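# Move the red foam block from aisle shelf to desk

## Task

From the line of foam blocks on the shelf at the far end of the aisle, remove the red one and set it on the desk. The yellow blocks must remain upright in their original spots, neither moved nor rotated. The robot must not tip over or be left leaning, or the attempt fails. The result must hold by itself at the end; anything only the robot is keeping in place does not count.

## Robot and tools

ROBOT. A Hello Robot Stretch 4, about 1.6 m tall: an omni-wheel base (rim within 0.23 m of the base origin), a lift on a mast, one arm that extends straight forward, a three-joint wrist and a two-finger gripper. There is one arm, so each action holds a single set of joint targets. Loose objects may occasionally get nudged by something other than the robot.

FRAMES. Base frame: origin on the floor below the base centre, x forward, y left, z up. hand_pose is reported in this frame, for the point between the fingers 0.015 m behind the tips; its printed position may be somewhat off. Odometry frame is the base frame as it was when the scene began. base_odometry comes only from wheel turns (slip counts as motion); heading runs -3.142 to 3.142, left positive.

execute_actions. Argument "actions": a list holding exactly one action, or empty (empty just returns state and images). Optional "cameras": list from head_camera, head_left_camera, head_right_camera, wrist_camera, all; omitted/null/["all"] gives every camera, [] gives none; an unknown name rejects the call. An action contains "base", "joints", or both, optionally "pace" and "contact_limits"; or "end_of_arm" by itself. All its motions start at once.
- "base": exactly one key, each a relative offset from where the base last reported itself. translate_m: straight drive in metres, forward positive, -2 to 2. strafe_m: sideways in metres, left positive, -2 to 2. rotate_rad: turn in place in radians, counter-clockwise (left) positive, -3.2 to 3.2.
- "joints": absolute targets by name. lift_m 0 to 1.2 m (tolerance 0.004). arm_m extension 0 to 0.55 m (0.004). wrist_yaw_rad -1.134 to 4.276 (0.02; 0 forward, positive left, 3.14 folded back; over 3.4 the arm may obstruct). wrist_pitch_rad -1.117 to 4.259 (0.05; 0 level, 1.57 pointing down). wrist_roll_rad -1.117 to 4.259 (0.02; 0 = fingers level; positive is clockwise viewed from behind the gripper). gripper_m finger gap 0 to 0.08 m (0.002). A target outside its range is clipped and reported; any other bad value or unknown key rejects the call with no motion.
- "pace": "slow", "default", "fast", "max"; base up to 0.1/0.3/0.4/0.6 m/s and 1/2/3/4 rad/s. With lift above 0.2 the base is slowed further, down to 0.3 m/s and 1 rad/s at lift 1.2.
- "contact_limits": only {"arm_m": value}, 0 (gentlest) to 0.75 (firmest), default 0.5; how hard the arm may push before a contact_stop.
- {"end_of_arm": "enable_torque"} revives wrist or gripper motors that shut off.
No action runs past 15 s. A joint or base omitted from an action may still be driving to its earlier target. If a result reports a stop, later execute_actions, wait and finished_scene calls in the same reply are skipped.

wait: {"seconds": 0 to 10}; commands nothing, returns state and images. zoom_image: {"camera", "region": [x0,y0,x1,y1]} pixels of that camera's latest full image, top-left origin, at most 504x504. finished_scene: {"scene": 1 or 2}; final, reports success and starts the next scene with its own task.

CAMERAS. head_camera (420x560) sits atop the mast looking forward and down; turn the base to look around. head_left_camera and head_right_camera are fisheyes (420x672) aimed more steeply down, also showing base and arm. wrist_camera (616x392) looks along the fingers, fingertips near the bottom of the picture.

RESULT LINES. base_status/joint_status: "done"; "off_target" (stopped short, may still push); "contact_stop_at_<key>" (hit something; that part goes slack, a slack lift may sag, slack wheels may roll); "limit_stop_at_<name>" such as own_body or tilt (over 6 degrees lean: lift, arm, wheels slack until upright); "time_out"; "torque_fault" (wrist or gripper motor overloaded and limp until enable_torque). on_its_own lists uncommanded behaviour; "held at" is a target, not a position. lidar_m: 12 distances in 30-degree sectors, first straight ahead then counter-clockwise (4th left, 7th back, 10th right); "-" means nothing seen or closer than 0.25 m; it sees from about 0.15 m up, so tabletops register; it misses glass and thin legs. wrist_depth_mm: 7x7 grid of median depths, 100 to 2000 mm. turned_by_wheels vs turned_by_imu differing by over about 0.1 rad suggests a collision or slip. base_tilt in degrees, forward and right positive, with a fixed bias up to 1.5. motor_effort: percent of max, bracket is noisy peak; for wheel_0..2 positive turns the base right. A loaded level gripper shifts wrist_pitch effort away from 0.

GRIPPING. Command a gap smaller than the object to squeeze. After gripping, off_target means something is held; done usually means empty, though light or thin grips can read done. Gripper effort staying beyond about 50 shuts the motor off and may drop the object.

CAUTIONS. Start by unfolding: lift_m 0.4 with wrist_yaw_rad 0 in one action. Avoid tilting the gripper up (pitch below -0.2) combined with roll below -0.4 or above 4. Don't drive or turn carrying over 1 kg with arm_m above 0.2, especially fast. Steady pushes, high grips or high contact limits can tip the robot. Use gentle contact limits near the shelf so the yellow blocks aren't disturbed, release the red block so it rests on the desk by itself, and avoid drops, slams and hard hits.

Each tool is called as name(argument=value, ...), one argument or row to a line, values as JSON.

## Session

execute_actions(
  actions=[],
)

Scene clock: 0.00 s.
base_odometry: x=+0.000 y=+0.000 heading=+0.000 (m, m, rad; odometry frame)
turned_by_wheels: +0.000 (rad since the last result)
turned_by_imu: +0.000 (rad since the last result)
base_tilt: forward=-1.1 right=+0.9 (deg)
lidar_m: 1.25 1.31 1.72 1.36 1.43 1.92 2.47 1.15 0.77 0.72 0.77 1.35
base_status: not commanded
joint_positions: lift_m=+0.234 arm_m=+0.002 wrist_yaw_rad=+3.176 wrist_pitch_rad=+0.021 wrist_roll_rad=+0.002 gripper_m=+0.040
joint_status: not commanded
motor_effort: lift_m=+21 arm_m=-2 wrist_yaw_rad=-1 wrist_pitch_rad=-9 wrist_roll_rad=-1 gripper_m=+0 wheel_0=+0 wheel_1=-1 wheel_2=+1 (%)
hand_pose: x=-0.0426 y=+0.0801 z=+0.4073 quat_wxyz=(-0.017, -0.011, +0.001, +1.000) (m; base frame)
wrist_depth_mm: - 138 138 - - - - / - - 137 - - - - / - 109 138 - - - - / - 130 157 - - - - / 199 1430 - - - - - / 208 1397 1430 1397 154 1366 1366 / 206 1008 - 1025 150 - 976
pictures: head_camera, head_left_camera, head_right_camera, wrist_camera
Images, in order (width x height): head_camera 420x560, head_left_camera 420x672, head_right_camera 420x672, wrist_camera 616x392.

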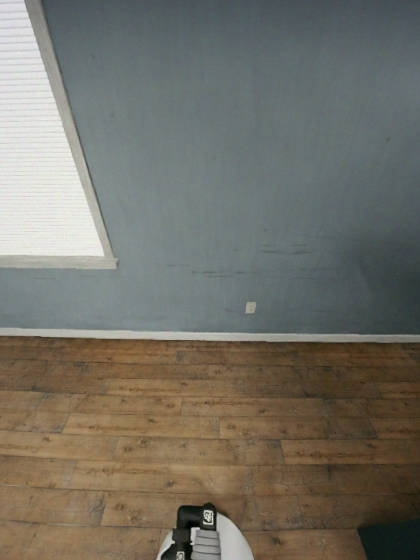

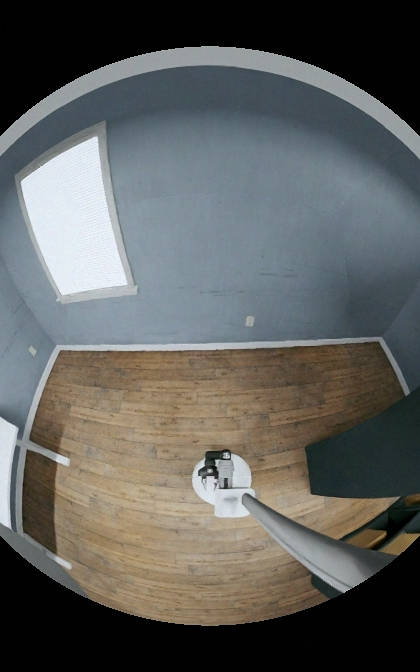

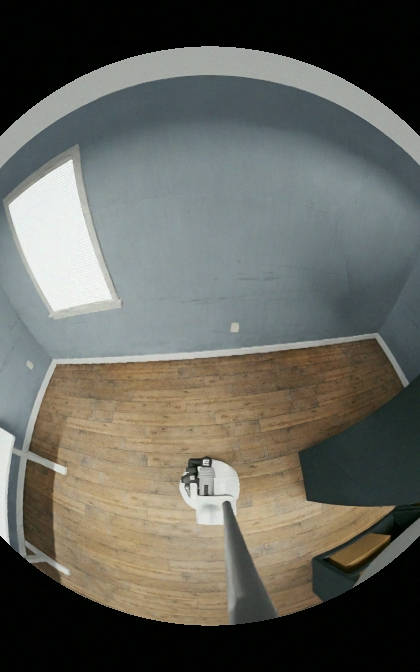

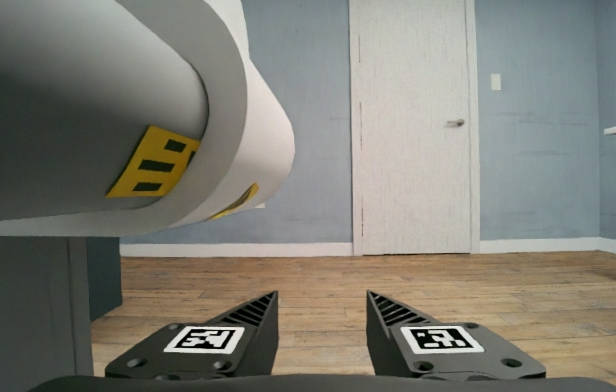

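execute_actions(
  actions=[
    {"base":{"translate_m":-0.45},"joints":{"lift_m":0.4,"wrist_yaw_rad":0}},
  ],
  cameras=[],
)

execute_actions(
  actions=[
    {"base":{"rotate_rad":-1.55}},
  ],
  cameras=["head_camera","wrist_camera"],
)

Scene clock: 7.97 s.
base_odometry: x=-0.450 y=+0.000 heading=-0.001 (m, m, rad; odometry frame)
turned_by_wheels: -0.001 (rad since the last result)
turned_by_imu: +0.000 (rad since the last result)
base_tilt: forward=-1.0 right=+0.9 (deg)
lidar_m: 1.71 1.74 1.45 1.34 1.37 2.11 1.99 1.16 0.89 0.76 0.76 1.82
base_status: done
joint_positions: lift_m=+0.400 arm_m=+0.002 wrist_yaw_rad=+0.000 wrist_pitch_rad=+0.021 wrist_roll_rad=+0.002 gripper_m=+0.040
joint_status: all done
motor_effort: lift_m=+23(24) arm_m=-1(2) wrist_yaw_rad=-2(7) wrist_pitch_rad=-8(10) wrist_roll_rad=+0(0) gripper_m=+1(0) wheel_0=-3(5) wheel_1=-3(5) wheel_2=-1(10) (%)
hand_pose: x=+0.3855 y=-0.0874 z=+0.5735 quat_wxyz=(+1.000, +0.001, +0.011, +0.000) (m; base frame)
wrist_depth_mm: 1464 1499 1464 1464 1499 1499 1464 / 1464 1499 1499 1499 1464 1499 1464 / 1430 1499 1464 1464 1464 1464 1499 / 1430 1464 1464 1464 1464 1464 1499 / 1499 1499 1464 1499 1464 1499 1464 / 1499 1537 1499 1464 154 1499 1499 / 1308 1366 - 1336 151 - 1255
pictures: none
No camera images: the call's "cameras" was empty. Leave "cameras" out to get every camera's image.

Scene clock: 10.00 s.
base_odometry: x=-0.450 y=+0.000 heading=-1.550 (m, m, rad; odometry frame)
turned_by_wheels: -1.550 (rad since the last result)
turned_by_imu: -1.586 (rad since the last result)
base_tilt: forward=-1.0 right=+0.9 (deg)
lidar_m: 0.78 0.77 1.78 1.71 1.79 1.43 1.32 1.39 2.09 2.02 1.13 0.88
base_status: done
joint_positions: lift_m=+0.400 arm_m=+0.002 wrist_yaw_rad=+0.000 wrist_pitch_rad=+0.021 wrist_roll_rad=+0.002 gripper_m=+0.040
joint_status: not commanded
motor_effort: lift_m=+23(23) arm_m=-2(2) wrist_yaw_rad=-1(1) wrist_pitch_rad=-11(9) wrist_roll_rad=-1(1) gripper_m=+1(1) wheel_0=+2(5) wheel_1=+2(9) wheel_2=+1(7) (%)
hand_pose: x=+0.3855 y=-0.0875 z=+0.5735 quat_wxyz=(+1.000, +0.001, +0.011, +0.000) (m; base frame)
wrist_depth_mm: 525 525 1098 - 1430 820 525 / 535 525 1255 - 1499 1025 525 / 535 525 1366 - - 778 525 / 530 539 1397 - - 788 530 / 535 535 1430 - 1708 1397 530 / 535 539 931 1983 154 917 530 / 535 535 - 1366 150 - 535
pictures: head_camera, wrist_camera
Images, in order (width x height): head_camera 420x560, wrist_camera 616x392.

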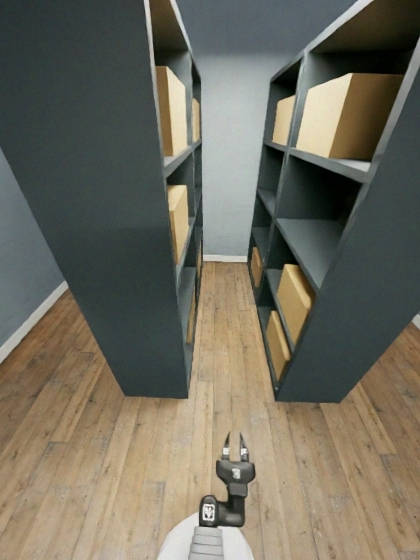

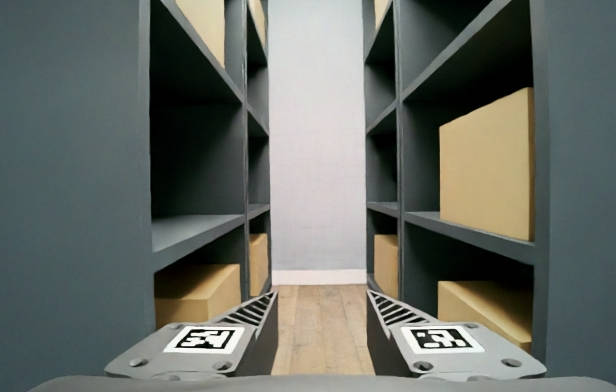

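execute_actions(
  actions=[
    {"base":{"strafe_m":-0.14}},
  ],
  cameras=[],
)

execute_actions(
  actions=[
    {"base":{"translate_m":1.2}},
  ],
  cameras=["head_camera","wrist_camera"],
)

Scene clock: 18.23 s.
base_odometry: x=-0.590 y=-0.003 heading=-1.550 (m, m, rad; odometry frame)
turned_by_wheels: +0.000 (rad since the last result)
turned_by_imu: -0.001 (rad since the last result)
base_tilt: forward=-1.1 right=+0.8 (deg)
lidar_m: 1.07 0.80 1.06 1.84 1.90 1.42 1.34 1.38 1.98 1.87 1.94 0.81
base_status: done
joint_positions: lift_m=+0.400 arm_m=+0.002 wrist_yaw_rad=+0.000 wrist_pitch_rad=+0.021 wrist_roll_rad=+0.002 gripper_m=+0.040
joint_status: not commanded
motor_effort: lift_m=+23(23) arm_m=-1(2) wrist_yaw_rad=+0(0) wrist_pitch_rad=-9(8) wrist_roll_rad=-1(0) gripper_m=-1(0) wheel_0=+1(12) wheel_1=+1(9) wheel_2=+1(2) (%)
hand_pose: x=+0.3855 y=-0.0874 z=+0.5735 quat_wxyz=(+1.000, +0.001, +0.011, +0.000) (m; base frame)
wrist_depth_mm: 535 831 1863 - 1336 530 530 / 544 1078 - - 1308 535 530 / 544 1366 - - 976 530 530 / 539 1397 1983 - 1025 535 535 / 544 1229 1863 - 1397 530 539 / 544 960 1255 1808 155 544 544 / 539 960 - 1366 150 - 539
pictures: none
No camera images: the call's "cameras" was empty. Leave "cameras" out to get every camera's image.

Scene clock: 23.73 s.
base_odometry: x=-0.565 y=-1.203 heading=-1.550 (m, m, rad; odometry frame)
turned_by_wheels: +0.000 (rad since the last result)
turned_by_imu: -0.004 (rad since the last result)
base_tilt: forward=-1.0 right=+0.8 (deg)
lidar_m: 0.90 0.53 0.34 0.32 0.33 0.45 3.38 0.38 0.26 0.25 0.25 0.36
base_status: done
joint_positions: lift_m=+0.400 arm_m=+0.002 wrist_yaw_rad=+0.000 wrist_pitch_rad=+0.021 wrist_roll_rad=+0.002 gripper_m=+0.040
joint_status: not commanded
motor_effort: lift_m=+23(23) arm_m=-2(1) wrist_yaw_rad=-1(1) wrist_pitch_rad=-8(9) wrist_roll_rad=-1(1) gripper_m=+0(1) wheel_0=+1(6) wheel_1=+2(7) wheel_2=+1(10) (%)
hand_pose: x=+0.3855 y=-0.0874 z=+0.5736 quat_wxyz=(+1.000, +0.001, +0.011, +0.000) (m; base frame)
wrist_depth_mm: 715 1138 1160 1182 831 723 268 / 1025 1118 1160 1160 1118 1042 271 / 1138 1138 1205 1182 1138 1118 272 / 1138 1160 1160 1205 1118 1138 272 / 707 1138 1182 1205 1025 466 273 / 854 976 1205 1205 155 357 274 / 683 778 - 1160 150 - 276
pictures: head_camera, wrist_camera
Images, in order (width x height): head_camera 420x560, wrist_camera 616x392.

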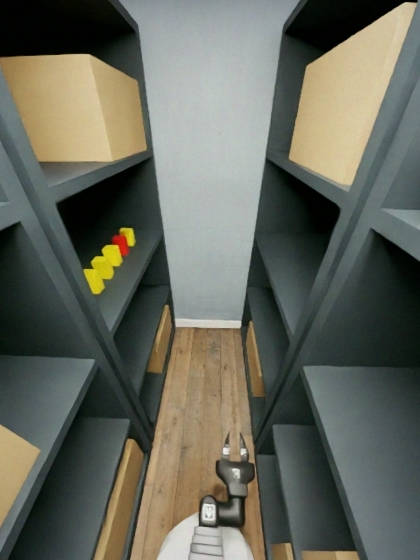

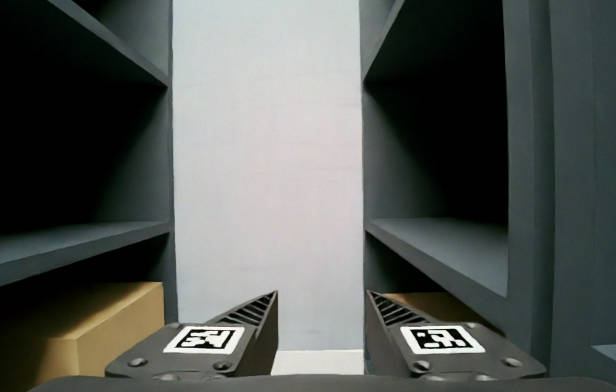

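execute_actions(
  actions=[
    {"base":{"strafe_m":0.035},"joints":{"lift_m":0.96,"gripper_m":0.07,"wrist_pitch_rad":0.05}},
  ],
  cameras=[],
)

execute_actions(
  actions=[
    {"base":{"rotate_rad":0.035}},
  ],
  cameras=[],
)

execute_actions(
  actions=[
    {"base":{"translate_m":0.88}},
  ],
  cameras=["head_camera","wrist_camera"],
)

Scene clock: 35.13 s.
base_odometry: x=-0.530 y=-1.202 heading=-1.550 (m, m, rad; odometry frame)
turned_by_wheels: +0.000 (rad since the last result)
turned_by_imu: -0.001 (rad since the last result)
base_tilt: forward=-1.0 right=+0.8 (deg)
lidar_m: 1.01 0.46 0.31 0.28 0.32 0.40 3.37 0.44 0.32 0.29 0.29 0.41
base_status: done
joint_positions: lift_m=+0.960 arm_m=+0.002 wrist_yaw_rad=+0.000 wrist_pitch_rad=+0.052 wrist_roll_rad=+0.002 gripper_m=+0.070
joint_status: all done
motor_effort: lift_m=+23(24) arm_m=-2(2) wrist_yaw_rad=+0(1) wrist_pitch_rad=-9(10) wrist_roll_rad=+0(0) gripper_m=+2(2) wheel_0=+0(10) wheel_1=+0(9) wheel_2=+0(0) (%)
hand_pose: x=+0.3853 y=-0.0874 z=+1.1269 quat_wxyz=(+1.000, +0.001, +0.026, +0.000) (m; base frame)
wrist_depth_mm: 597 854 1160 1138 1098 564 298 / 798 946 1182 1160 1118 904 707 / 1138 1118 1160 1160 1138 1118 634 / 1138 1138 1182 1182 1160 1160 627 / 750 1008 1205 1182 1138 917 300 / 609 1160 165 1182 1138 535 309 / 1078 - 140 1229 1160 - -
pictures: none
No camera images: the call's "cameras" was empty. Leave "cameras" out to get every camera's image.

Scene clock: 35.70 s.
base_odometry: x=-0.530 y=-1.202 heading=-1.515 (m, m, rad; odometry frame)
turned_by_wheels: +0.034 (rad since the last result)
turned_by_imu: +0.035 (rad since the last result)
base_tilt: forward=-1.1 right=+0.9 (deg)
lidar_m: 1.15 0.43 0.30 0.28 0.30 0.42 2.96 0.41 0.32 0.28 0.29 0.42
base_status: done
joint_positions: lift_m=+0.960 arm_m=+0.002 wrist_yaw_rad=+0.000 wrist_pitch_rad=+0.052 wrist_roll_rad=+0.002 gripper_m=+0.070
joint_status: not commanded
motor_effort: lift_m=+23(23) arm_m=-2(2) wrist_yaw_rad=-2(1) wrist_pitch_rad=-8(8) wrist_roll_rad=-1(1) gripper_m=+2(3) wheel_0=-3(3) wheel_1=-2(4) wheel_2=-2(4) (%)
hand_pose: x=+0.3853 y=-0.0874 z=+1.1269 quat_wxyz=(+1.000, +0.001, +0.026, +0.000) (m; base frame)
wrist_depth_mm: 554 788 1160 1160 1098 585 554 / 809 917 1182 1160 1118 891 891 / 1118 1138 1182 1182 1118 1098 1008 / 1118 1118 1205 1160 1118 1098 1008 / 732 866 1182 1182 1138 904 878 / 574 1160 165 1205 1138 535 484 / 1025 - 141 1205 1160 - -
pictures: none
No camera images: the call's "cameras" was empty. Leave "cameras" out to get every camera's image.

Scene clock: 40.10 s.
base_odometry: x=-0.481 y=-2.080 heading=-1.515 (m, m, rad; odometry frame)
turned_by_wheels: +0.000 (rad since the last result)
turned_by_imu: -0.003 (rad since the last result)
base_tilt: forward=-1.0 right=+0.9 (deg)
lidar_m: 0.51 0.44 0.31 0.29 0.32 0.43 1.22 0.44 0.28 0.27 0.29 0.42
base_status: done
joint_positions: lift_m=+0.960 arm_m=+0.002 wrist_yaw_rad=+0.000 wrist_pitch_rad=+0.052 wrist_roll_rad=+0.002 gripper_m=+0.070
joint_status: not commanded
motor_effort: lift_m=+22(23) arm_m=-2(2) wrist_yaw_rad=-1(0) wrist_pitch_rad=-8(7) wrist_roll_rad=-1(0) gripper_m=+3(2) wheel_0=+1(8) wheel_1=+1(6) wheel_2=+1(9) (%)
hand_pose: x=+0.3853 y=-0.0874 z=+1.1270 quat_wxyz=(+1.000, +0.001, +0.026, +0.000) (m; base frame)
wrist_depth_mm: 307 309 307 301 300 298 297 / 312 310 310 307 303 301 298 / 317 314 312 309 307 306 300 / 319 317 315 310 309 309 304 / 322 317 319 312 312 307 306 / 324 322 165 317 312 312 309 / 329 - 140 320 317 - -
pictures: head_camera, wrist_camera
Images, in order (width x height): head_camera 420x560, wrist_camera 616x392.

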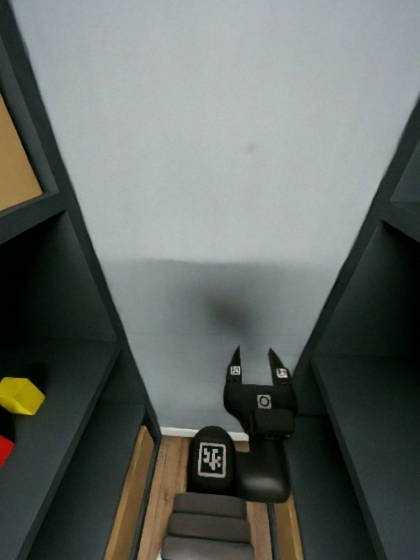

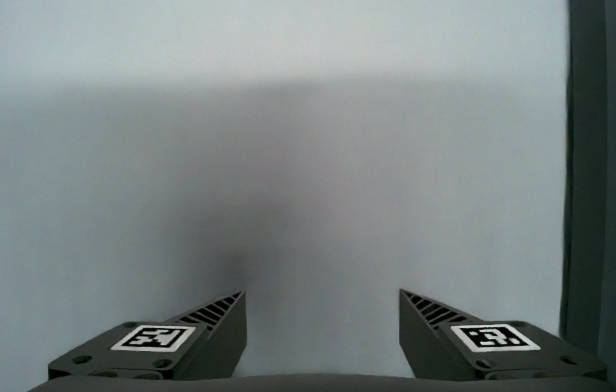

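execute_actions(
  actions=[
    {"base":{"rotate_rad":1.535},"pace":"slow"},
  ],
  cameras=[],
)

execute_actions(
  actions=[
    {"base":{"translate_m":-0.025},"joints":{"lift_m":0.93},"pace":"slow"},
  ],
  cameras=["head_camera","wrist_camera"],
)

Scene clock: 47.97 s.
base_odometry: x=-0.481 y=-2.080 heading=+0.019 (m, m, rad; odometry frame)
turned_by_wheels: +1.534 (rad since the last result)
turned_by_imu: +1.569 (rad since the last result)
base_tilt: forward=-1.1 right=+0.9 (deg)
lidar_m: 0.28 0.30 0.43 1.08 0.43 0.29 0.27 0.31 0.41 0.51 0.46 0.30
base_status: done
joint_positions: lift_m=+0.960 arm_m=+0.002 wrist_yaw_rad=+0.000 wrist_pitch_rad=+0.052 wrist_roll_rad=+0.002 gripper_m=+0.070
joint_status: not commanded
motor_effort: lift_m=+22(22) arm_m=-2(2) wrist_yaw_rad=-2(1) wrist_pitch_rad=-7(8) wrist_roll_rad=+0(0) gripper_m=+2(1) wheel_0=-1(6) wheel_1=-2(6) wheel_2=-3(8) (%)
hand_pose: x=+0.3853 y=-0.0874 z=+1.1270 quat_wxyz=(+1.000, +0.001, +0.026, +0.000) (m; base frame)
wrist_depth_mm: 517 517 525 521 521 517 512 / 525 525 525 521 517 521 525 / 525 530 525 530 525 530 525 / 530 539 539 535 530 535 535 / 539 539 544 535 535 539 539 / 544 549 166 539 508 530 521 / 260 - 141 246 362 - -
pictures: none
No camera images: the call's "cameras" was empty. Leave "cameras" out to get every camera's image.

Scene clock: 49.27 s.
base_odometry: x=-0.506 y=-2.081 heading=+0.019 (m, m, rad; odometry frame)
turned_by_wheels: +0.000 (rad since the last result)
turned_by_imu: +0.000 (rad since the last result)
base_tilt: forward=-1.0 right=+0.9 (deg)
lidar_m: 0.31 0.33 0.44 1.16 0.40 0.28 0.26 0.26 0.37 0.52 0.50 0.33
base_status: done
joint_positions: lift_m=+0.930 arm_m=+0.002 wrist_yaw_rad=+0.000 wrist_pitch_rad=+0.052 wrist_roll_rad=+0.002 gripper_m=+0.070
joint_status: all done
motor_effort: lift_m=+17(22) arm_m=-2(1) wrist_yaw_rad=-1(2) wrist_pitch_rad=-8(8) wrist_roll_rad=+0(1) gripper_m=+3(2) wheel_0=-2(5) wheel_1=-2(6) wheel_2=+1(6) (%)
hand_pose: x=+0.3853 y=-0.0874 z=+1.0974 quat_wxyz=(+1.000, +0.001, +0.026, +0.000) (m; base frame)
wrist_depth_mm: 549 549 549 539 539 539 539 / 544 549 544 549 554 554 549 / 549 554 554 554 559 549 554 / 554 554 559 559 554 559 559 / 564 554 564 569 559 554 559 / 276 230 165 251 402 242 257 / 259 - 140 231 307 - -
pictures: head_camera, wrist_camera
Images, in order (width x height): head_camera 420x560, wrist_camera 616x392.

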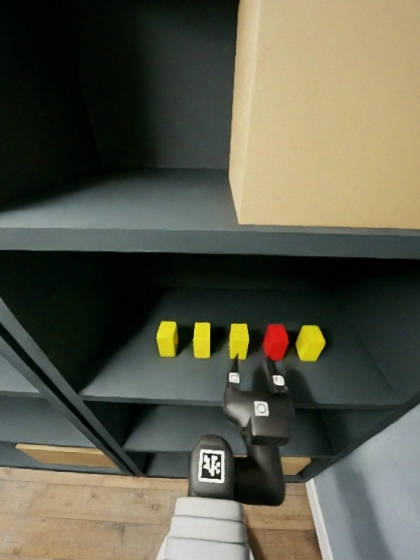

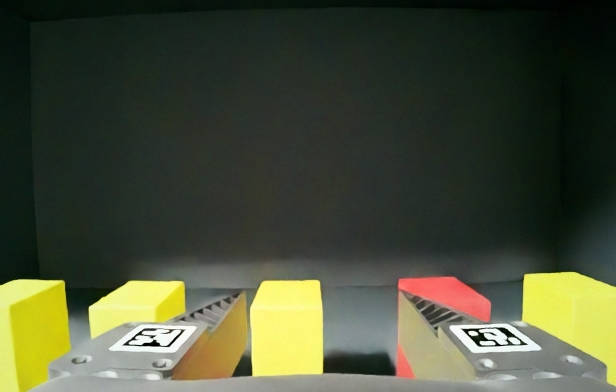

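execute_actions(
  actions=[
    {"base":{"strafe_m":-0.078},"pace":"slow"},
  ],
  cameras=[],
)

execute_actions(
  actions=[
    {"joints":{"lift_m":0.865},"pace":"slow"},
  ],
  cameras=["wrist_camera"],
)

Scene clock: 56.47 s.
base_odometry: x=-0.504 y=-2.159 heading=+0.019 (m, m, rad; odometry frame)
turned_by_wheels: +0.000 (rad since the last result)
turned_by_imu: -0.001 (rad since the last result)
base_tilt: forward=-1.0 right=+0.8 (deg)
lidar_m: 0.31 0.34 0.45 1.16 0.38 0.29 0.26 0.28 0.36 0.43 0.48 0.33
base_status: done
joint_positions: lift_m=+0.930 arm_m=+0.002 wrist_yaw_rad=+0.000 wrist_pitch_rad=+0.052 wrist_roll_rad=+0.002 gripper_m=+0.070
joint_status: not commanded
motor_effort: lift_m=+17(17) arm_m=-1(2) wrist_yaw_rad=+0(1) wrist_pitch_rad=-9(6) wrist_roll_rad=-1(1) gripper_m=+2(3) wheel_0=+3(7) wheel_1=-2(8) wheel_2=+0(1) (%)
hand_pose: x=+0.3853 y=-0.0874 z=+1.0974 quat_wxyz=(+1.000, +0.001, +0.026, +0.000) (m; base frame)
wrist_depth_mm: 539 549 544 544 544 554 449 / 554 549 549 549 549 549 452 / 559 559 549 554 549 554 455 / 559 559 559 554 564 564 462 / 559 574 564 569 569 569 462 / 257 404 166 274 277 231 424 / 236 - 141 235 271 - -
pictures: none
No camera images: the call's "cameras" was empty. Leave "cameras" out to get every camera's image.

Scene clock: 57.90 s.
base_odometry: x=-0.504 y=-2.159 heading=+0.019 (m, m, rad; odometry frame)
turned_by_wheels: +0.000 (rad since the last result)
turned_by_imu: +0.000 (rad since the last result)
base_tilt: forward=-1.1 right=+0.8 (deg)
lidar_m: 0.31 0.33 0.43 1.16 0.39 0.27 0.27 0.30 0.37 0.44 0.46 0.34
base_status: not commanded
joint_positions: lift_m=+0.865 arm_m=+0.002 wrist_yaw_rad=+0.000 wrist_pitch_rad=+0.052 wrist_roll_rad=+0.002 gripper_m=+0.070
joint_status: all done
motor_effort: lift_m=+17(16) arm_m=-2(1) wrist_yaw_rad=-2(2) wrist_pitch_rad=-8(8) wrist_roll_rad=-1(1) gripper_m=+3(2) wheel_0=+3(3) wheel_1=-3(2) wheel_2=-1(1) (%)
hand_pose: x=+0.3853 y=-0.0874 z=+1.0324 quat_wxyz=(+1.000, +0.001, +0.026, +0.000) (m; base frame)
wrist_depth_mm: 549 554 549 544 544 549 449 / 554 549 554 549 544 554 455 / 554 554 559 554 554 554 459 / 559 564 554 564 554 277 462 / 247 230 402 231 442 229 427 / 243 232 165 233 250 231 278 / 216 - 140 220 198 - -
pictures: wrist_camera
Images, in order (width x height): wrist_camera 616x392.

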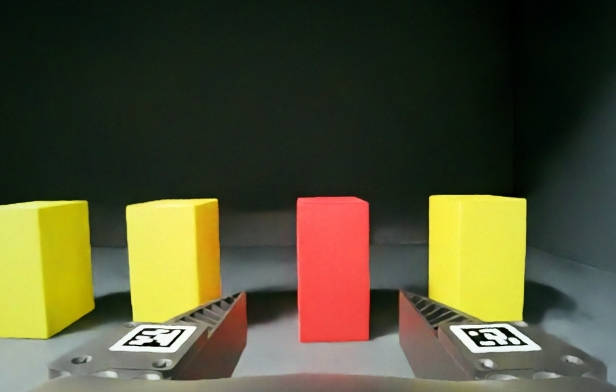

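execute_actions(
  actions=[
    {"base":{"strafe_m":-0.007},"joints":{"arm_m":0.055,"gripper_m":0.064},"pace":"slow"},
  ],
  cameras=["wrist_camera"],
)

Scene clock: 66.77 s.
base_odometry: x=-0.504 y=-2.166 heading=+0.019 (m, m, rad; odometry frame)
turned_by_wheels: +0.000 (rad since the last result)
turned_by_imu: -0.001 (rad since the last result)
base_tilt: forward=-1.1 right=+0.9 (deg)
lidar_m: 0.32 0.33 0.45 1.18 0.39 0.27 0.26 0.28 0.38 0.43 0.47 0.32
base_status: done
joint_positions: lift_m=+0.865 arm_m=+0.054 wrist_yaw_rad=+0.000 wrist_pitch_rad=+0.052 wrist_roll_rad=+0.002 gripper_m=+0.064
joint_status: all done
motor_effort: lift_m=+17(17) arm_m=+4(3) wrist_yaw_rad=+0(1) wrist_pitch_rad=-8(8) wrist_roll_rad=-1(1) gripper_m=-3(5) wheel_0=+3(4) wheel_1=-4(5) wheel_2=+0(0) (%)
hand_pose: x=+0.4374 y=-0.0874 z=+1.0324 quat_wxyz=(+1.000, +0.001, +0.026, +0.000) (m; base frame)
wrist_depth_mm: 496 500 496 496 496 496 439 / 500 504 500 500 504 500 442 / 508 504 504 508 508 500 442 / 508 508 508 508 508 504 415 / 234 178 508 178 488 178 178 / 233 179 157 179 180 179 179 / 214 - 129 180 170 - -
pictures: wrist_camera
Images, in order (width x height): wrist_camera 616x392.

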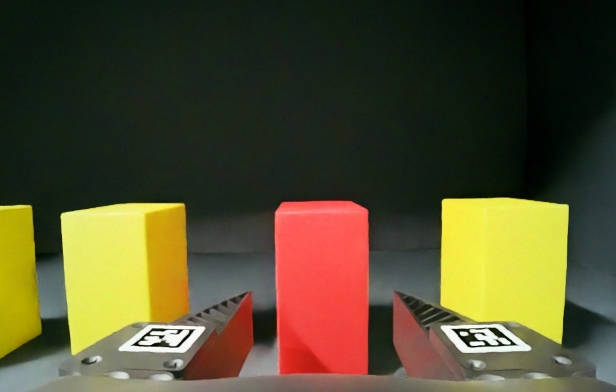

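execute_actions(
  actions=[
    {"joints":{"arm_m":0.092},"pace":"slow"},
  ],
  cameras=["wrist_camera"],
)

execute_actions(
  actions=[
    {"joints":{"gripper_m":0.03}},
  ],
  cameras=[],
)

execute_actions(
  actions=[
    {"joints":{"lift_m":0.99}},
  ],
  cameras=[],
)

execute_actions(
  actions=[
    {"joints":{"arm_m":0.003},"base":{"translate_m":0.025}},
  ],
  cameras=[],
)

execute_actions(
  actions=[
    {"base":{"rotate_rad":1.535},"pace":"slow"},
  ],
  cameras=[],
)

execute_actions(
  actions=[
    {"base":{"translate_m":0.7}},
  ],
)

Scene clock: 78.03 s.
base_odometry: x=-0.504 y=-2.166 heading=+0.019 (m, m, rad; odometry frame)
turned_by_wheels: +0.000 (rad since the last result)
turned_by_imu: -0.001 (rad since the last result)
base_tilt: forward=-1.0 right=+0.8 (deg)
lidar_m: 0.32 0.33 0.47 1.19 0.41 0.26 0.25 0.29 0.38 0.44 0.43 0.34
base_status: not commanded
joint_positions: lift_m=+0.865 arm_m=+0.091 wrist_yaw_rad=+0.000 wrist_pitch_rad=+0.052 wrist_roll_rad=+0.002 gripper_m=+0.064
joint_status: all done
motor_effort: lift_m=+17(17) arm_m=+5(1) wrist_yaw_rad=-2(1) wrist_pitch_rad=-8(8) wrist_roll_rad=-1(1) gripper_m=-3(3) wheel_0=+3(3) wheel_1=-4(4) wheel_2=+0(0) (%)
hand_pose: x=+0.4744 y=-0.0874 z=+1.0324 quat_wxyz=(+1.000, +0.001, +0.026, +0.000) (m; base frame)
wrist_depth_mm: 459 459 462 459 459 462 436 / 462 466 466 462 466 462 442 / 469 466 466 466 469 466 442 / 473 473 469 469 477 469 436 / 140 165 473 140 436 175 141 / 142 153 157 142 143 151 142 / 144 - 129 143 143 - -
pictures: wrist_camera
Images, in order (width x height): wrist_camera 616x392.

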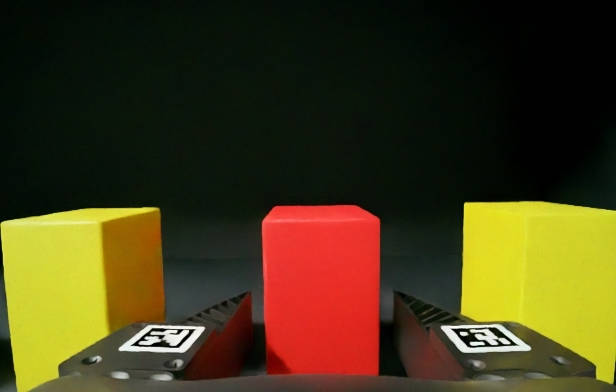

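Scene clock: 78.97 s.
base_odometry: x=-0.504 y=-2.166 heading=+0.019 (m, m, rad; odometry frame)
turned_by_wheels: +0.000 (rad since the last result)
turned_by_imu: +0.000 (rad since the last result)
base_tilt: forward=-1.0 right=+0.9 (deg)
lidar_m: 0.32 0.34 0.47 1.17 0.40 0.26 0.26 0.28 0.36 0.43 0.48 0.33
base_status: not commanded
joint_positions: lift_m=+0.865 arm_m=+0.091 wrist_yaw_rad=+0.000 wrist_pitch_rad=+0.052 wrist_roll_rad=+0.002 gripper_m=+0.043
joint_status: gripper_m off_target (ended at +0.043, target +0.030)
on_its_own: gripper_m is held at +0.038, not at your +0.030, by its contact guard: the fingers met something
motor_effort: lift_m=+17(17) arm_m=+5(5) wrist_yaw_rad=-1(1) wrist_pitch_rad=-8(8) wrist_roll_rad=-1(1) gripper_m=-35(36) wheel_0=+3(3) wheel_1=-4(4) wheel_2=+0(0) (%)
hand_pose: x=+0.4744 y=-0.0874 z=+1.0324 quat_wxyz=(+1.000, +0.001, +0.026, +0.000) (m; base frame)
wrist_depth_mm: 462 459 459 462 462 459 433 / 469 469 462 466 462 462 439 / 469 466 466 469 469 473 445 / 473 473 473 473 469 469 430 / 141 165 477 140 436 175 140 / 142 162 272 142 142 163 142 / 144 - - 143 131 - -
pictures: none
No camera images: the call's "cameras" was empty. Leave "cameras" out to get every camera's image.

Scene clock: 80.53 s.
base_odometry: x=-0.504 y=-2.166 heading=+0.019 (m, m, rad; odometry frame)
turned_by_wheels: +0.000 (rad since the last result)
turned_by_imu: +0.000 (rad since the last result)
base_tilt: forward=-1.1 right=+0.8 (deg)
lidar_m: 0.32 0.34 0.48 1.16 0.39 0.27 0.25 0.29 0.37 0.44 0.45 0.35
base_status: not commanded
joint_positions: lift_m=+0.990 arm_m=+0.091 wrist_yaw_rad=+0.000 wrist_pitch_rad=+0.053 wrist_roll_rad=+0.002 gripper_m=+0.043
joint_status: all done
on_its_own: gripper_m is held at +0.038, not at your +0.030, by its contact guard: the fingers met something
motor_effort: lift_m=+24(24) arm_m=+5(5) wrist_yaw_rad=-1(2) wrist_pitch_rad=-9(8) wrist_roll_rad=-1(1) gripper_m=-33(35) wheel_0=+3(3) wheel_1=-4(3) wheel_2=+0(0) (%)
hand_pose: x=+0.4744 y=-0.0874 z=+1.1568 quat_wxyz=(+1.000, +0.001, +0.026, +0.000) (m; base frame)
wrist_depth_mm: 452 459 462 459 462 462 430 / 459 462 462 466 466 462 439 / 466 466 469 473 469 466 445 / 469 477 469 473 469 469 449 / 480 480 480 141 473 477 449 / 480 484 473 142 142 480 445 / 452 - - 143 132 - 410
pictures: none
No camera images: the call's "cameras" was empty. Leave "cameras" out to get every camera's image.

Scene clock: 81.77 s.
base_odometry: x=-0.479 y=-2.165 heading=+0.019 (m, m, rad; odometry frame)
turned_by_wheels: +0.000 (rad since the last result)
turned_by_imu: +0.000 (rad since the last result)
base_tilt: forward=-1.2 right=+0.9 (deg)
lidar_m: 0.29 0.32 0.42 1.10 0.43 0.29 0.27 0.30 0.40 0.44 0.44 0.32
base_status: done
joint_positions: lift_m=+0.990 arm_m=+0.004 wrist_yaw_rad=+0.000 wrist_pitch_rad=+0.053 wrist_roll_rad=+0.002 gripper_m=+0.043
joint_status: all done
on_its_own: gripper_m is held at +0.038, not at your +0.030, by its contact guard: the fingers met something
motor_effort: lift_m=+23(24) arm_m=-6(4) wrist_yaw_rad=-1(3) wrist_pitch_rad=-10(9) wrist_roll_rad=+0(1) gripper_m=-35(36) wheel_0=+0(8) wheel_1=+0(4) wheel_2=+0(8) (%)
hand_pose: x=+0.3872 y=-0.0874 z=+1.1568 quat_wxyz=(+1.000, +0.001, +0.026, +0.000) (m; base frame)
wrist_depth_mm: 452 473 484 477 492 488 430 / 521 530 530 525 525 521 442 / 525 525 525 530 535 530 445 / 535 530 535 535 535 535 452 / 539 544 544 141 539 539 452 / 544 539 539 142 142 544 445 / 452 - - 143 132 - 418
pictures: none
No camera images: the call's "cameras" was empty. Leave "cameras" out to get every camera's image.

Scene clock: 84.60 s.
base_odometry: x=-0.479 y=-2.165 heading=+1.553 (m, m, rad; odometry frame)
turned_by_wheels: +1.535 (rad since the last result)
turned_by_imu: +1.569 (rad since the last result)
base_tilt: forward=-1.0 right=+0.8 (deg)
lidar_m: 0.97 0.45 0.31 0.27 0.27 0.37 0.43 0.46 0.32 0.28 0.31 0.43
base_status: done
joint_positions: lift_m=+0.990 arm_m=+0.004 wrist_yaw_rad=+0.000 wrist_pitch_rad=+0.053 wrist_roll_rad=+0.002 gripper_m=+0.043
joint_status: not commanded
on_its_own: gripper_m is held at +0.038, not at your +0.030, by its contact guard: the fingers met something
motor_effort: lift_m=+24(23) arm_m=-5(5) wrist_yaw_rad=+0(1) wrist_pitch_rad=-10(9) wrist_roll_rad=+0(1) gripper_m=-35(35) wheel_0=-2(6) wheel_1=-1(5) wheel_2=-2(5) (%)
hand_pose: x=+0.3872 y=-0.0874 z=+1.1568 quat_wxyz=(+1.000, +0.001, +0.026, +0.000) (m; base frame)
wrist_depth_mm: 609 1078 - - 820 504 289 / 699 1098 - - 891 778 293 / 1098 1118 - - 1118 1098 287 / 1098 1098 - - 759 530 290 / 1078 1138 - 140 676 530 291 / 647 1078 - 142 142 539 297 / 778 - - 143 132 - -
pictures: none
No camera images: the call's "cameras" was empty. Leave "cameras" out to get every camera's image.

Scene clock: 88.43 s.
base_odometry: x=-0.467 y=-1.465 heading=+1.554 (m, m, rad; odometry frame)
turned_by_wheels: +0.000 (rad since the last result)
turned_by_imu: -0.002 (rad since the last result)
base_tilt: forward=-1.1 right=+0.9 (deg)
lidar_m: 2.81 0.52 0.37 0.32 0.32 0.47 1.10 0.41 0.27 0.25 0.25 0.34
base_status: done
joint_positions: lift_m=+0.990 arm_m=+0.004 wrist_yaw_rad=+0.000 wrist_pitch_rad=+0.053 wrist_roll_rad=+0.002 gripper_m=+0.043
joint_status: not commanded
on_its_own: gripper_m is held at +0.038, not at your +0.030, by its contact guard: the fingers met something
motor_effort: lift_m=+24(23) arm_m=-5(6) wrist_yaw_rad=-2(1) wrist_pitch_rad=-9(10) wrist_roll_rad=-1(1) gripper_m=-36(34) wheel_0=+3(8) wheel_1=+1(7) wheel_2=+2(11) (%)
hand_pose: x=+0.3872 y=-0.0874 z=+1.1568 quat_wxyz=(+1.000, +0.001, +0.026, +0.000) (m; base frame)
wrist_depth_mm: - - - - - 433 436 / - - - - - 436 439 / - - - - - 439 253 / - - - - - 449 255 / - - - 140 473 449 255 / - - - 142 142 449 254 / - - - 143 131 - -
pictures: head_camera, head_left_camera, head_right_camera, wrist_camera
Images, in order (width x height): head_camera 420x560, head_left_camera 420x672, head_right_camera 420x672, wrist_camera 616x392.

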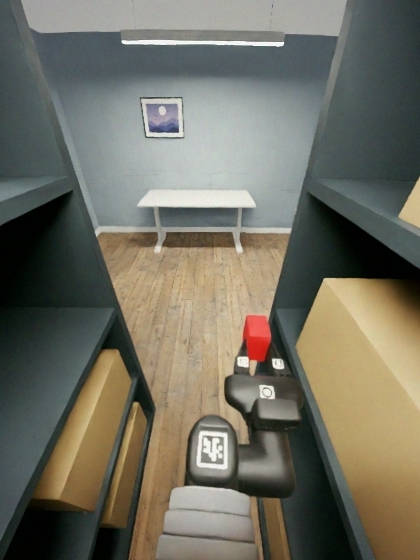

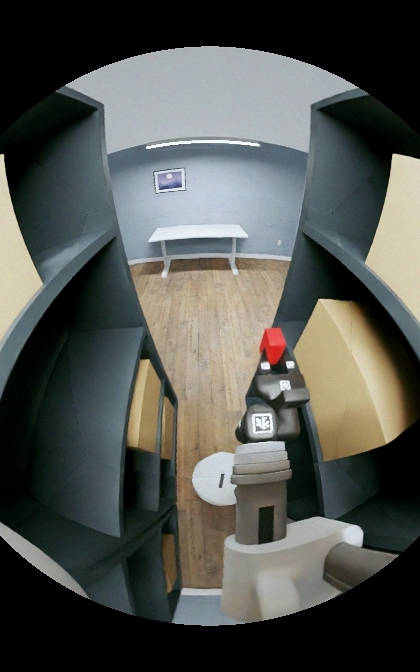

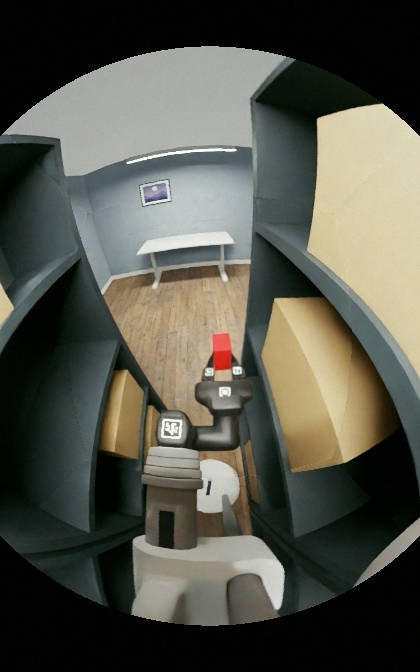

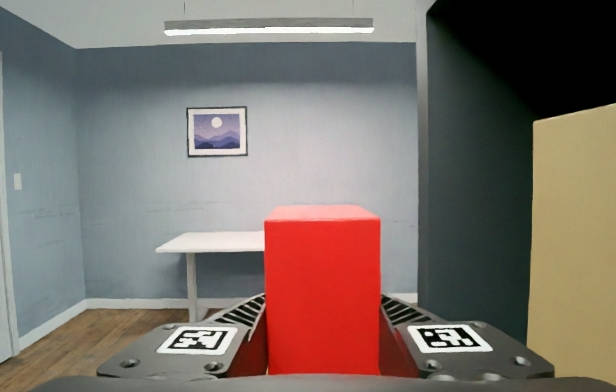

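execute_actions(
  actions=[
    {"base":{"strafe_m":0.04},"joints":{"lift_m":0.7}},
  ],
  cameras=[],
)

execute_actions(
  actions=[
    {"base":{"rotate_rad":0.055}},
  ],
  cameras=[],
)

execute_actions(
  actions=[
    {"base":{"translate_m":2.0}},
  ],
  cameras=[],
)

execute_actions(
  actions=[
    {"base":{"translate_m":0.28},"joints":{"arm_m":0.35}},
  ],
  cameras=["head_camera","wrist_camera"],
)

Scene clock: 100.53 s.
base_odometry: x=-0.507 y=-1.465 heading=+1.554 (m, m, rad; odometry frame)
turned_by_wheels: +0.000 (rad since the last result)
turned_by_imu: -0.001 (rad since the last result)
base_tilt: forward=-1.0 right=+0.8 (deg)
lidar_m: 2.79 0.45 0.32 0.27 0.29 0.39 0.98 0.45 0.32 0.29 0.29 0.40
base_status: done
joint_positions: lift_m=+0.700 arm_m=+0.004 wrist_yaw_rad=+0.000 wrist_pitch_rad=+0.053 wrist_roll_rad=+0.002 gripper_m=+0.043
joint_status: all done
on_its_own: gripper_m is held at +0.038, not at your +0.030, by its contact guard: the fingers met something
motor_effort: lift_m=+17(23) arm_m=-5(5) wrist_yaw_rad=+0(2) wrist_pitch_rad=-10(9) wrist_roll_rad=+0(1) gripper_m=-34(35) wheel_0=-1(8) wheel_1=-1(8) wheel_2=+0(2) (%)
hand_pose: x=+0.3872 y=-0.0874 z=+0.8673 quat_wxyz=(+1.000, +0.001, +0.026, +0.000) (m; base frame)
wrist_depth_mm: - - - - - 430 430 / - - - - - 436 436 / - - - - - 436 297 / - - - - - 442 442 / - - - 141 - 449 452 / - - - 142 142 452 449 / 1756 - - 143 131 - 455
pictures: none
No camera images: the call's "cameras" was empty. Leave "cameras" out to get every camera's image.

Scene clock: 101.13 s.
base_odometry: x=-0.507 y=-1.465 heading=+1.608 (m, m, rad; odometry frame)
turned_by_wheels: +0.055 (rad since the last result)
turned_by_imu: +0.056 (rad since the last result)
base_tilt: forward=-1.1 right=+0.9 (deg)
lidar_m: 2.79 0.44 0.31 0.28 0.31 0.43 1.13 0.44 0.31 0.28 0.28 0.42
base_status: done
joint_positions: lift_m=+0.700 arm_m=+0.004 wrist_yaw_rad=+0.000 wrist_pitch_rad=+0.053 wrist_roll_rad=+0.002 gripper_m=+0.043
joint_status: not commanded
on_its_own: gripper_m is held at +0.038, not at your +0.030, by its contact guard: the fingers met something
motor_effort: lift_m=+17(17) arm_m=-5(5) wrist_yaw_rad=+0(3) wrist_pitch_rad=-10(9) wrist_roll_rad=-1(1) gripper_m=-34(36) wheel_0=-3(4) wheel_1=-1(5) wheel_2=-2(6) (%)
hand_pose: x=+0.3872 y=-0.0874 z=+0.8673 quat_wxyz=(+1.000, +0.001, +0.026, +0.000) (m; base frame)
wrist_depth_mm: - - - - - 442 407 / - - - - - 449 413 / - - - - - 455 343 / - - - - - 459 424 / - - - 141 - 455 424 / - - - 142 142 436 433 / 1756 - - 143 132 - 436
pictures: none
No camera images: the call's "cameras" was empty. Leave "cameras" out to get every camera's image.

Scene clock: 109.30 s.
base_odometry: x=-0.583 y=+0.534 heading=+1.609 (m, m, rad; odometry frame)
turned_by_wheels: +0.000 (rad since the last result)
turned_by_imu: -0.008 (rad since the last result)
base_tilt: forward=-1.1 right=+0.8 (deg)
lidar_m: 0.78 0.83 1.08 1.89 1.98 1.33 1.30 1.34 1.95 1.81 1.88 0.85
base_status: done
joint_positions: lift_m=+0.700 arm_m=+0.004 wrist_yaw_rad=+0.000 wrist_pitch_rad=+0.053 wrist_roll_rad=+0.002 gripper_m=+0.043
joint_status: not commanded
on_its_own: gripper_m is held at +0.038, not at your +0.030, by its contact guard: the fingers met something
motor_effort: lift_m=+18(18) arm_m=-5(5) wrist_yaw_rad=-2(2) wrist_pitch_rad=-9(11) wrist_roll_rad=-1(1) gripper_m=-35(35) wheel_0=+1(7) wheel_1=+0(7) wheel_2=+2(10) (%)
hand_pose: x=+0.3872 y=-0.0874 z=+0.8672 quat_wxyz=(+1.000, +0.001, +0.026, +0.000) (m; base frame)
wrist_depth_mm: 1336 1308 1336 1336 1281 1336 1308 / 1366 1336 1336 1366 1336 1336 1308 / 1366 1366 1336 1336 1308 1336 1308 / 1366 1366 1366 1336 1366 1308 1336 / 1025 1025 1025 140 878 976 1397 / 634 640 585 142 142 615 661 / 1366 - - 143 132 - 1366
pictures: none
No camera images: the call's "cameras" was empty. Leave "cameras" out to get every camera's image.

Scene clock: 111.70 s.
base_odometry: x=-0.593 y=+0.814 heading=+1.609 (m, m, rad; odometry frame)
turned_by_wheels: +0.000 (rad since the last result)
turned_by_imu: -0.001 (rad since the last result)
base_tilt: forward=-1.0 right=+0.9 (deg)
lidar_m: 0.51 0.52 0.70 1.87 1.96 1.63 1.61 1.64 1.92 1.78 0.77 0.55
base_status: done
joint_positions: lift_m=+0.700 arm_m=+0.349 wrist_yaw_rad=+0.000 wrist_pitch_rad=+0.053 wrist_roll_rad=+0.002 gripper_m=+0.043
joint_status: all done
on_its_own: gripper_m is held at +0.038, not at your +0.030, by its contact guard: the fingers met something
motor_effort: lift_m=+18(18) arm_m=+5(7) wrist_yaw_rad=-1(2) wrist_pitch_rad=-10(10) wrist_roll_rad=+0(0) gripper_m=-35(34) wheel_0=+3(7) wheel_1=+2(6) wheel_2=-1(11) (%)
hand_pose: x=+0.7324 y=-0.0874 z=+0.8672 quat_wxyz=(+1.000, +0.001, +0.026, +0.000) (m; base frame)
wrist_depth_mm: 732 723 723 707 699 723 715 / 715 732 723 723 723 723 707 / 741 732 732 732 723 723 723 / 741 741 741 732 723 732 723 / 759 750 741 141 750 732 741 / 564 580 535 142 142 564 544 / 410 - - 143 131 - 404
pictures: head_camera, wrist_camera
Images, in order (width x height): head_camera 420x560, wrist_camera 616x392.

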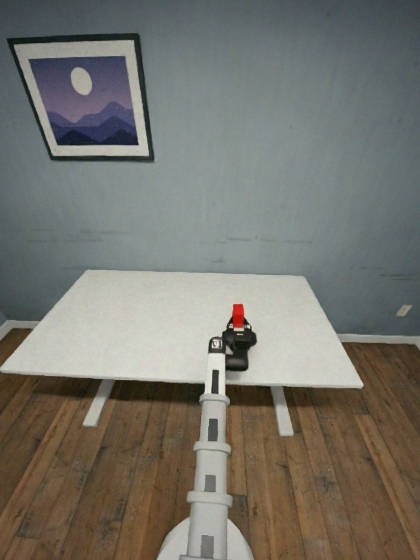

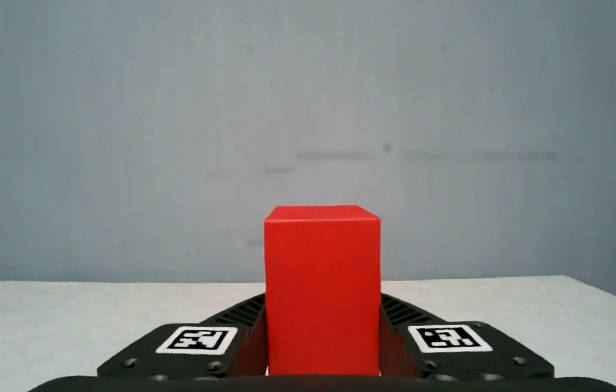

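execute_actions(
  actions=[
    {"joints":{"lift_m":0.603},"pace":"slow"},
  ],
  cameras=[],
)

Scene clock: 117.30 s.
base_odometry: x=-0.593 y=+0.814 heading=+1.609 (m, m, rad; odometry frame)
turned_by_wheels: +0.000 (rad since the last result)
turned_by_imu: -0.001 (rad since the last result)
base_tilt: forward=-1.1 right=+0.8 (deg)
lidar_m: 0.52 0.55 0.73 1.85 1.92 1.65 1.59 1.65 1.92 1.78 0.77 0.58
base_status: not commanded
joint_positions: lift_m=+0.603 arm_m=+0.349 wrist_yaw_rad=+0.000 wrist_pitch_rad=+0.053 wrist_roll_rad=+0.002 gripper_m=+0.043
joint_status: all done
on_its_own: gripper_m is held at +0.038, not at your +0.030, by its contact guard: the fingers met something
motor_effort: lift_m=+17(17) arm_m=+5(5) wrist_yaw_rad=-2(2) wrist_pitch_rad=-10(11) wrist_roll_rad=+0(1) gripper_m=-36(35) wheel_0=+3(3) wheel_1=+2(2) wheel_2=-1(1) (%)
hand_pose: x=+0.7324 y=-0.0874 z=+0.7702 quat_wxyz=(+1.000, +0.001, +0.026, +0.000) (m; base frame)
wrist_depth_mm: 723 723 723 732 715 715 707 / 723 723 723 723 723 723 732 / 732 750 732 723 723 715 723 / 741 759 732 732 732 732 723 / 549 554 549 140 462 508 500 / 312 312 290 142 142 301 293 / 221 - - 143 131 - -
pictures: none
No camera images: the call's "cameras" was empty. Leave "cameras" out to get every camera's image.

execute_actions(
  actions=[
    {"joints":{"lift_m":0.596},"pace":"slow"},
  ],
  cameras=[],
)

execute_actions(
  actions=[
    {"joints":{"gripper_m":0.07}},
  ],
  cameras=[],
)

execute_actions(
  actions=[
    {"joints":{"arm_m":0.2}},
  ],
  cameras=["wrist_camera"],
)

finished_scene(
  scene=2,
)

Scene clock: 122.33 s.
base_odometry: x=-0.593 y=+0.814 heading=+1.609 (m, m, rad; odometry frame)
turned_by_wheels: +0.000 (rad since the last result)
turned_by_imu: -0.001 (rad since the last result)
base_tilt: forward=-1.0 right=+0.8 (deg)
lidar_m: 0.52 0.53 0.71 1.85 1.98 1.64 1.61 1.62 1.93 1.78 0.77 0.55
base_status: not commanded
joint_positions: lift_m=+0.596 arm_m=+0.349 wrist_yaw_rad=+0.000 wrist_pitch_rad=+0.053 wrist_roll_rad=+0.002 gripper_m=+0.043
joint_status: all done
on_its_own: gripper_m is held at +0.038, not at your +0.030, by its contact guard: the fingers met something
motor_effort: lift_m=+17(17) arm_m=+4(4) wrist_yaw_rad=-2(2) wrist_pitch_rad=-11(10) wrist_roll_rad=+0(0) gripper_m=-36(36) wheel_0=+3(3) wheel_1=+2(2) wheel_2=-1(1) (%)
hand_pose: x=+0.7324 y=-0.0874 z=+0.7632 quat_wxyz=(+1.000, +0.001, +0.026, +0.000) (m; base frame)
wrist_depth_mm: 723 723 715 707 707 707 715 / 732 723 732 732 707 715 723 / 741 732 741 723 732 732 715 / 750 732 741 741 732 723 732 / 521 517 517 141 433 484 466 / 293 294 272 142 142 282 277 / 206 - - 143 132 - -
pictures: none
No camera images: the call's "cameras" was empty. Leave "cameras" out to get every camera's image.

Scene clock: 123.27 s.
base_odometry: x=-0.593 y=+0.814 heading=+1.609 (m, m, rad; odometry frame)
turned_by_wheels: +0.000 (rad since the last result)
turned_by_imu: +0.000 (rad since the last result)
base_tilt: forward=-1.0 right=+0.9 (deg)
lidar_m: 0.51 0.54 0.74 1.88 1.95 1.65 1.58 1.64 1.91 1.78 0.78 0.58
base_status: not commanded
joint_positions: lift_m=+0.596 arm_m=+0.349 wrist_yaw_rad=+0.000 wrist_pitch_rad=+0.053 wrist_roll_rad=+0.002 gripper_m=+0.070
joint_status: all done
motor_effort: lift_m=+17(17) arm_m=+4(5) wrist_yaw_rad=-2(1) wrist_pitch_rad=-11(11) wrist_roll_rad=-1(1) gripper_m=+3(36) wheel_0=+3(3) wheel_1=+2(2) wheel_2=-1(1) (%)
hand_pose: x=+0.7324 y=-0.0874 z=+0.7632 quat_wxyz=(+1.000, +0.001, +0.026, +0.000) (m; base frame)
wrist_depth_mm: 723 715 715 723 723 707 707 / 732 723 732 723 723 715 707 / 750 732 741 732 723 715 723 / 741 750 741 723 732 732 723 / 521 521 517 140 436 480 473 / 293 294 165 141 147 282 287 / 213 - 141 143 144 - -
pictures: none
No camera images: the call's "cameras" was empty. Leave "cameras" out to get every camera's image.

Scene clock: 124.77 s.
base_odometry: x=-0.593 y=+0.814 heading=+1.609 (m, m, rad; odometry frame)
turned_by_wheels: +0.000 (rad since the last result)
turned_by_imu: +0.000 (rad since the last result)
base_tilt: forward=-1.0 right=+0.8 (deg)
lidar_m: 0.52 0.54 0.72 1.86 1.94 1.62 1.60 1.63 1.91 1.78 0.76 0.58
base_status: not commanded
joint_positions: lift_m=+0.596 arm_m=+0.201 wrist_yaw_rad=+0.000 wrist_pitch_rad=+0.053 wrist_roll_rad=+0.002 gripper_m=+0.070
joint_status: all done
motor_effort: lift_m=+17(17) arm_m=-5(4) wrist_yaw_rad=-1(5) wrist_pitch_rad=-10(10) wrist_roll_rad=-1(0) gripper_m=+2(2) wheel_0=+3(3) wheel_1=+2(3) wheel_2=-1(1) (%)
hand_pose: x=+0.5842 y=-0.0874 z=+0.7633 quat_wxyz=(+1.000, +0.001, +0.026, +0.000) (m; base frame)
wrist_depth_mm: 854 866 854 866 842 854 866 / 878 891 854 866 854 866 842 / 904 854 878 866 866 866 866 / 878 878 878 878 878 878 878 / 521 525 512 290 500 488 473 / 293 298 166 291 271 283 279 / 216 - 141 220 198 - -
pictures: wrist_camera
Images, in order (width x height): wrist_camera 616x392.

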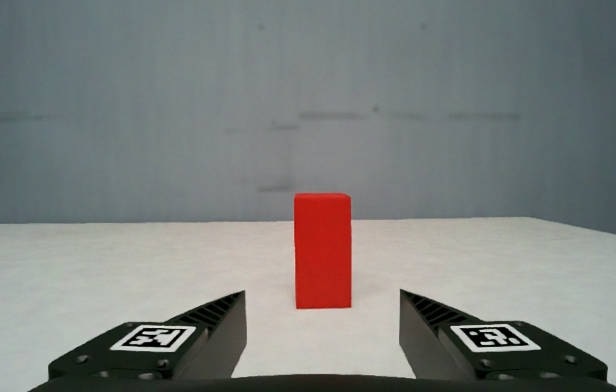

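The scene is finished: the task was done.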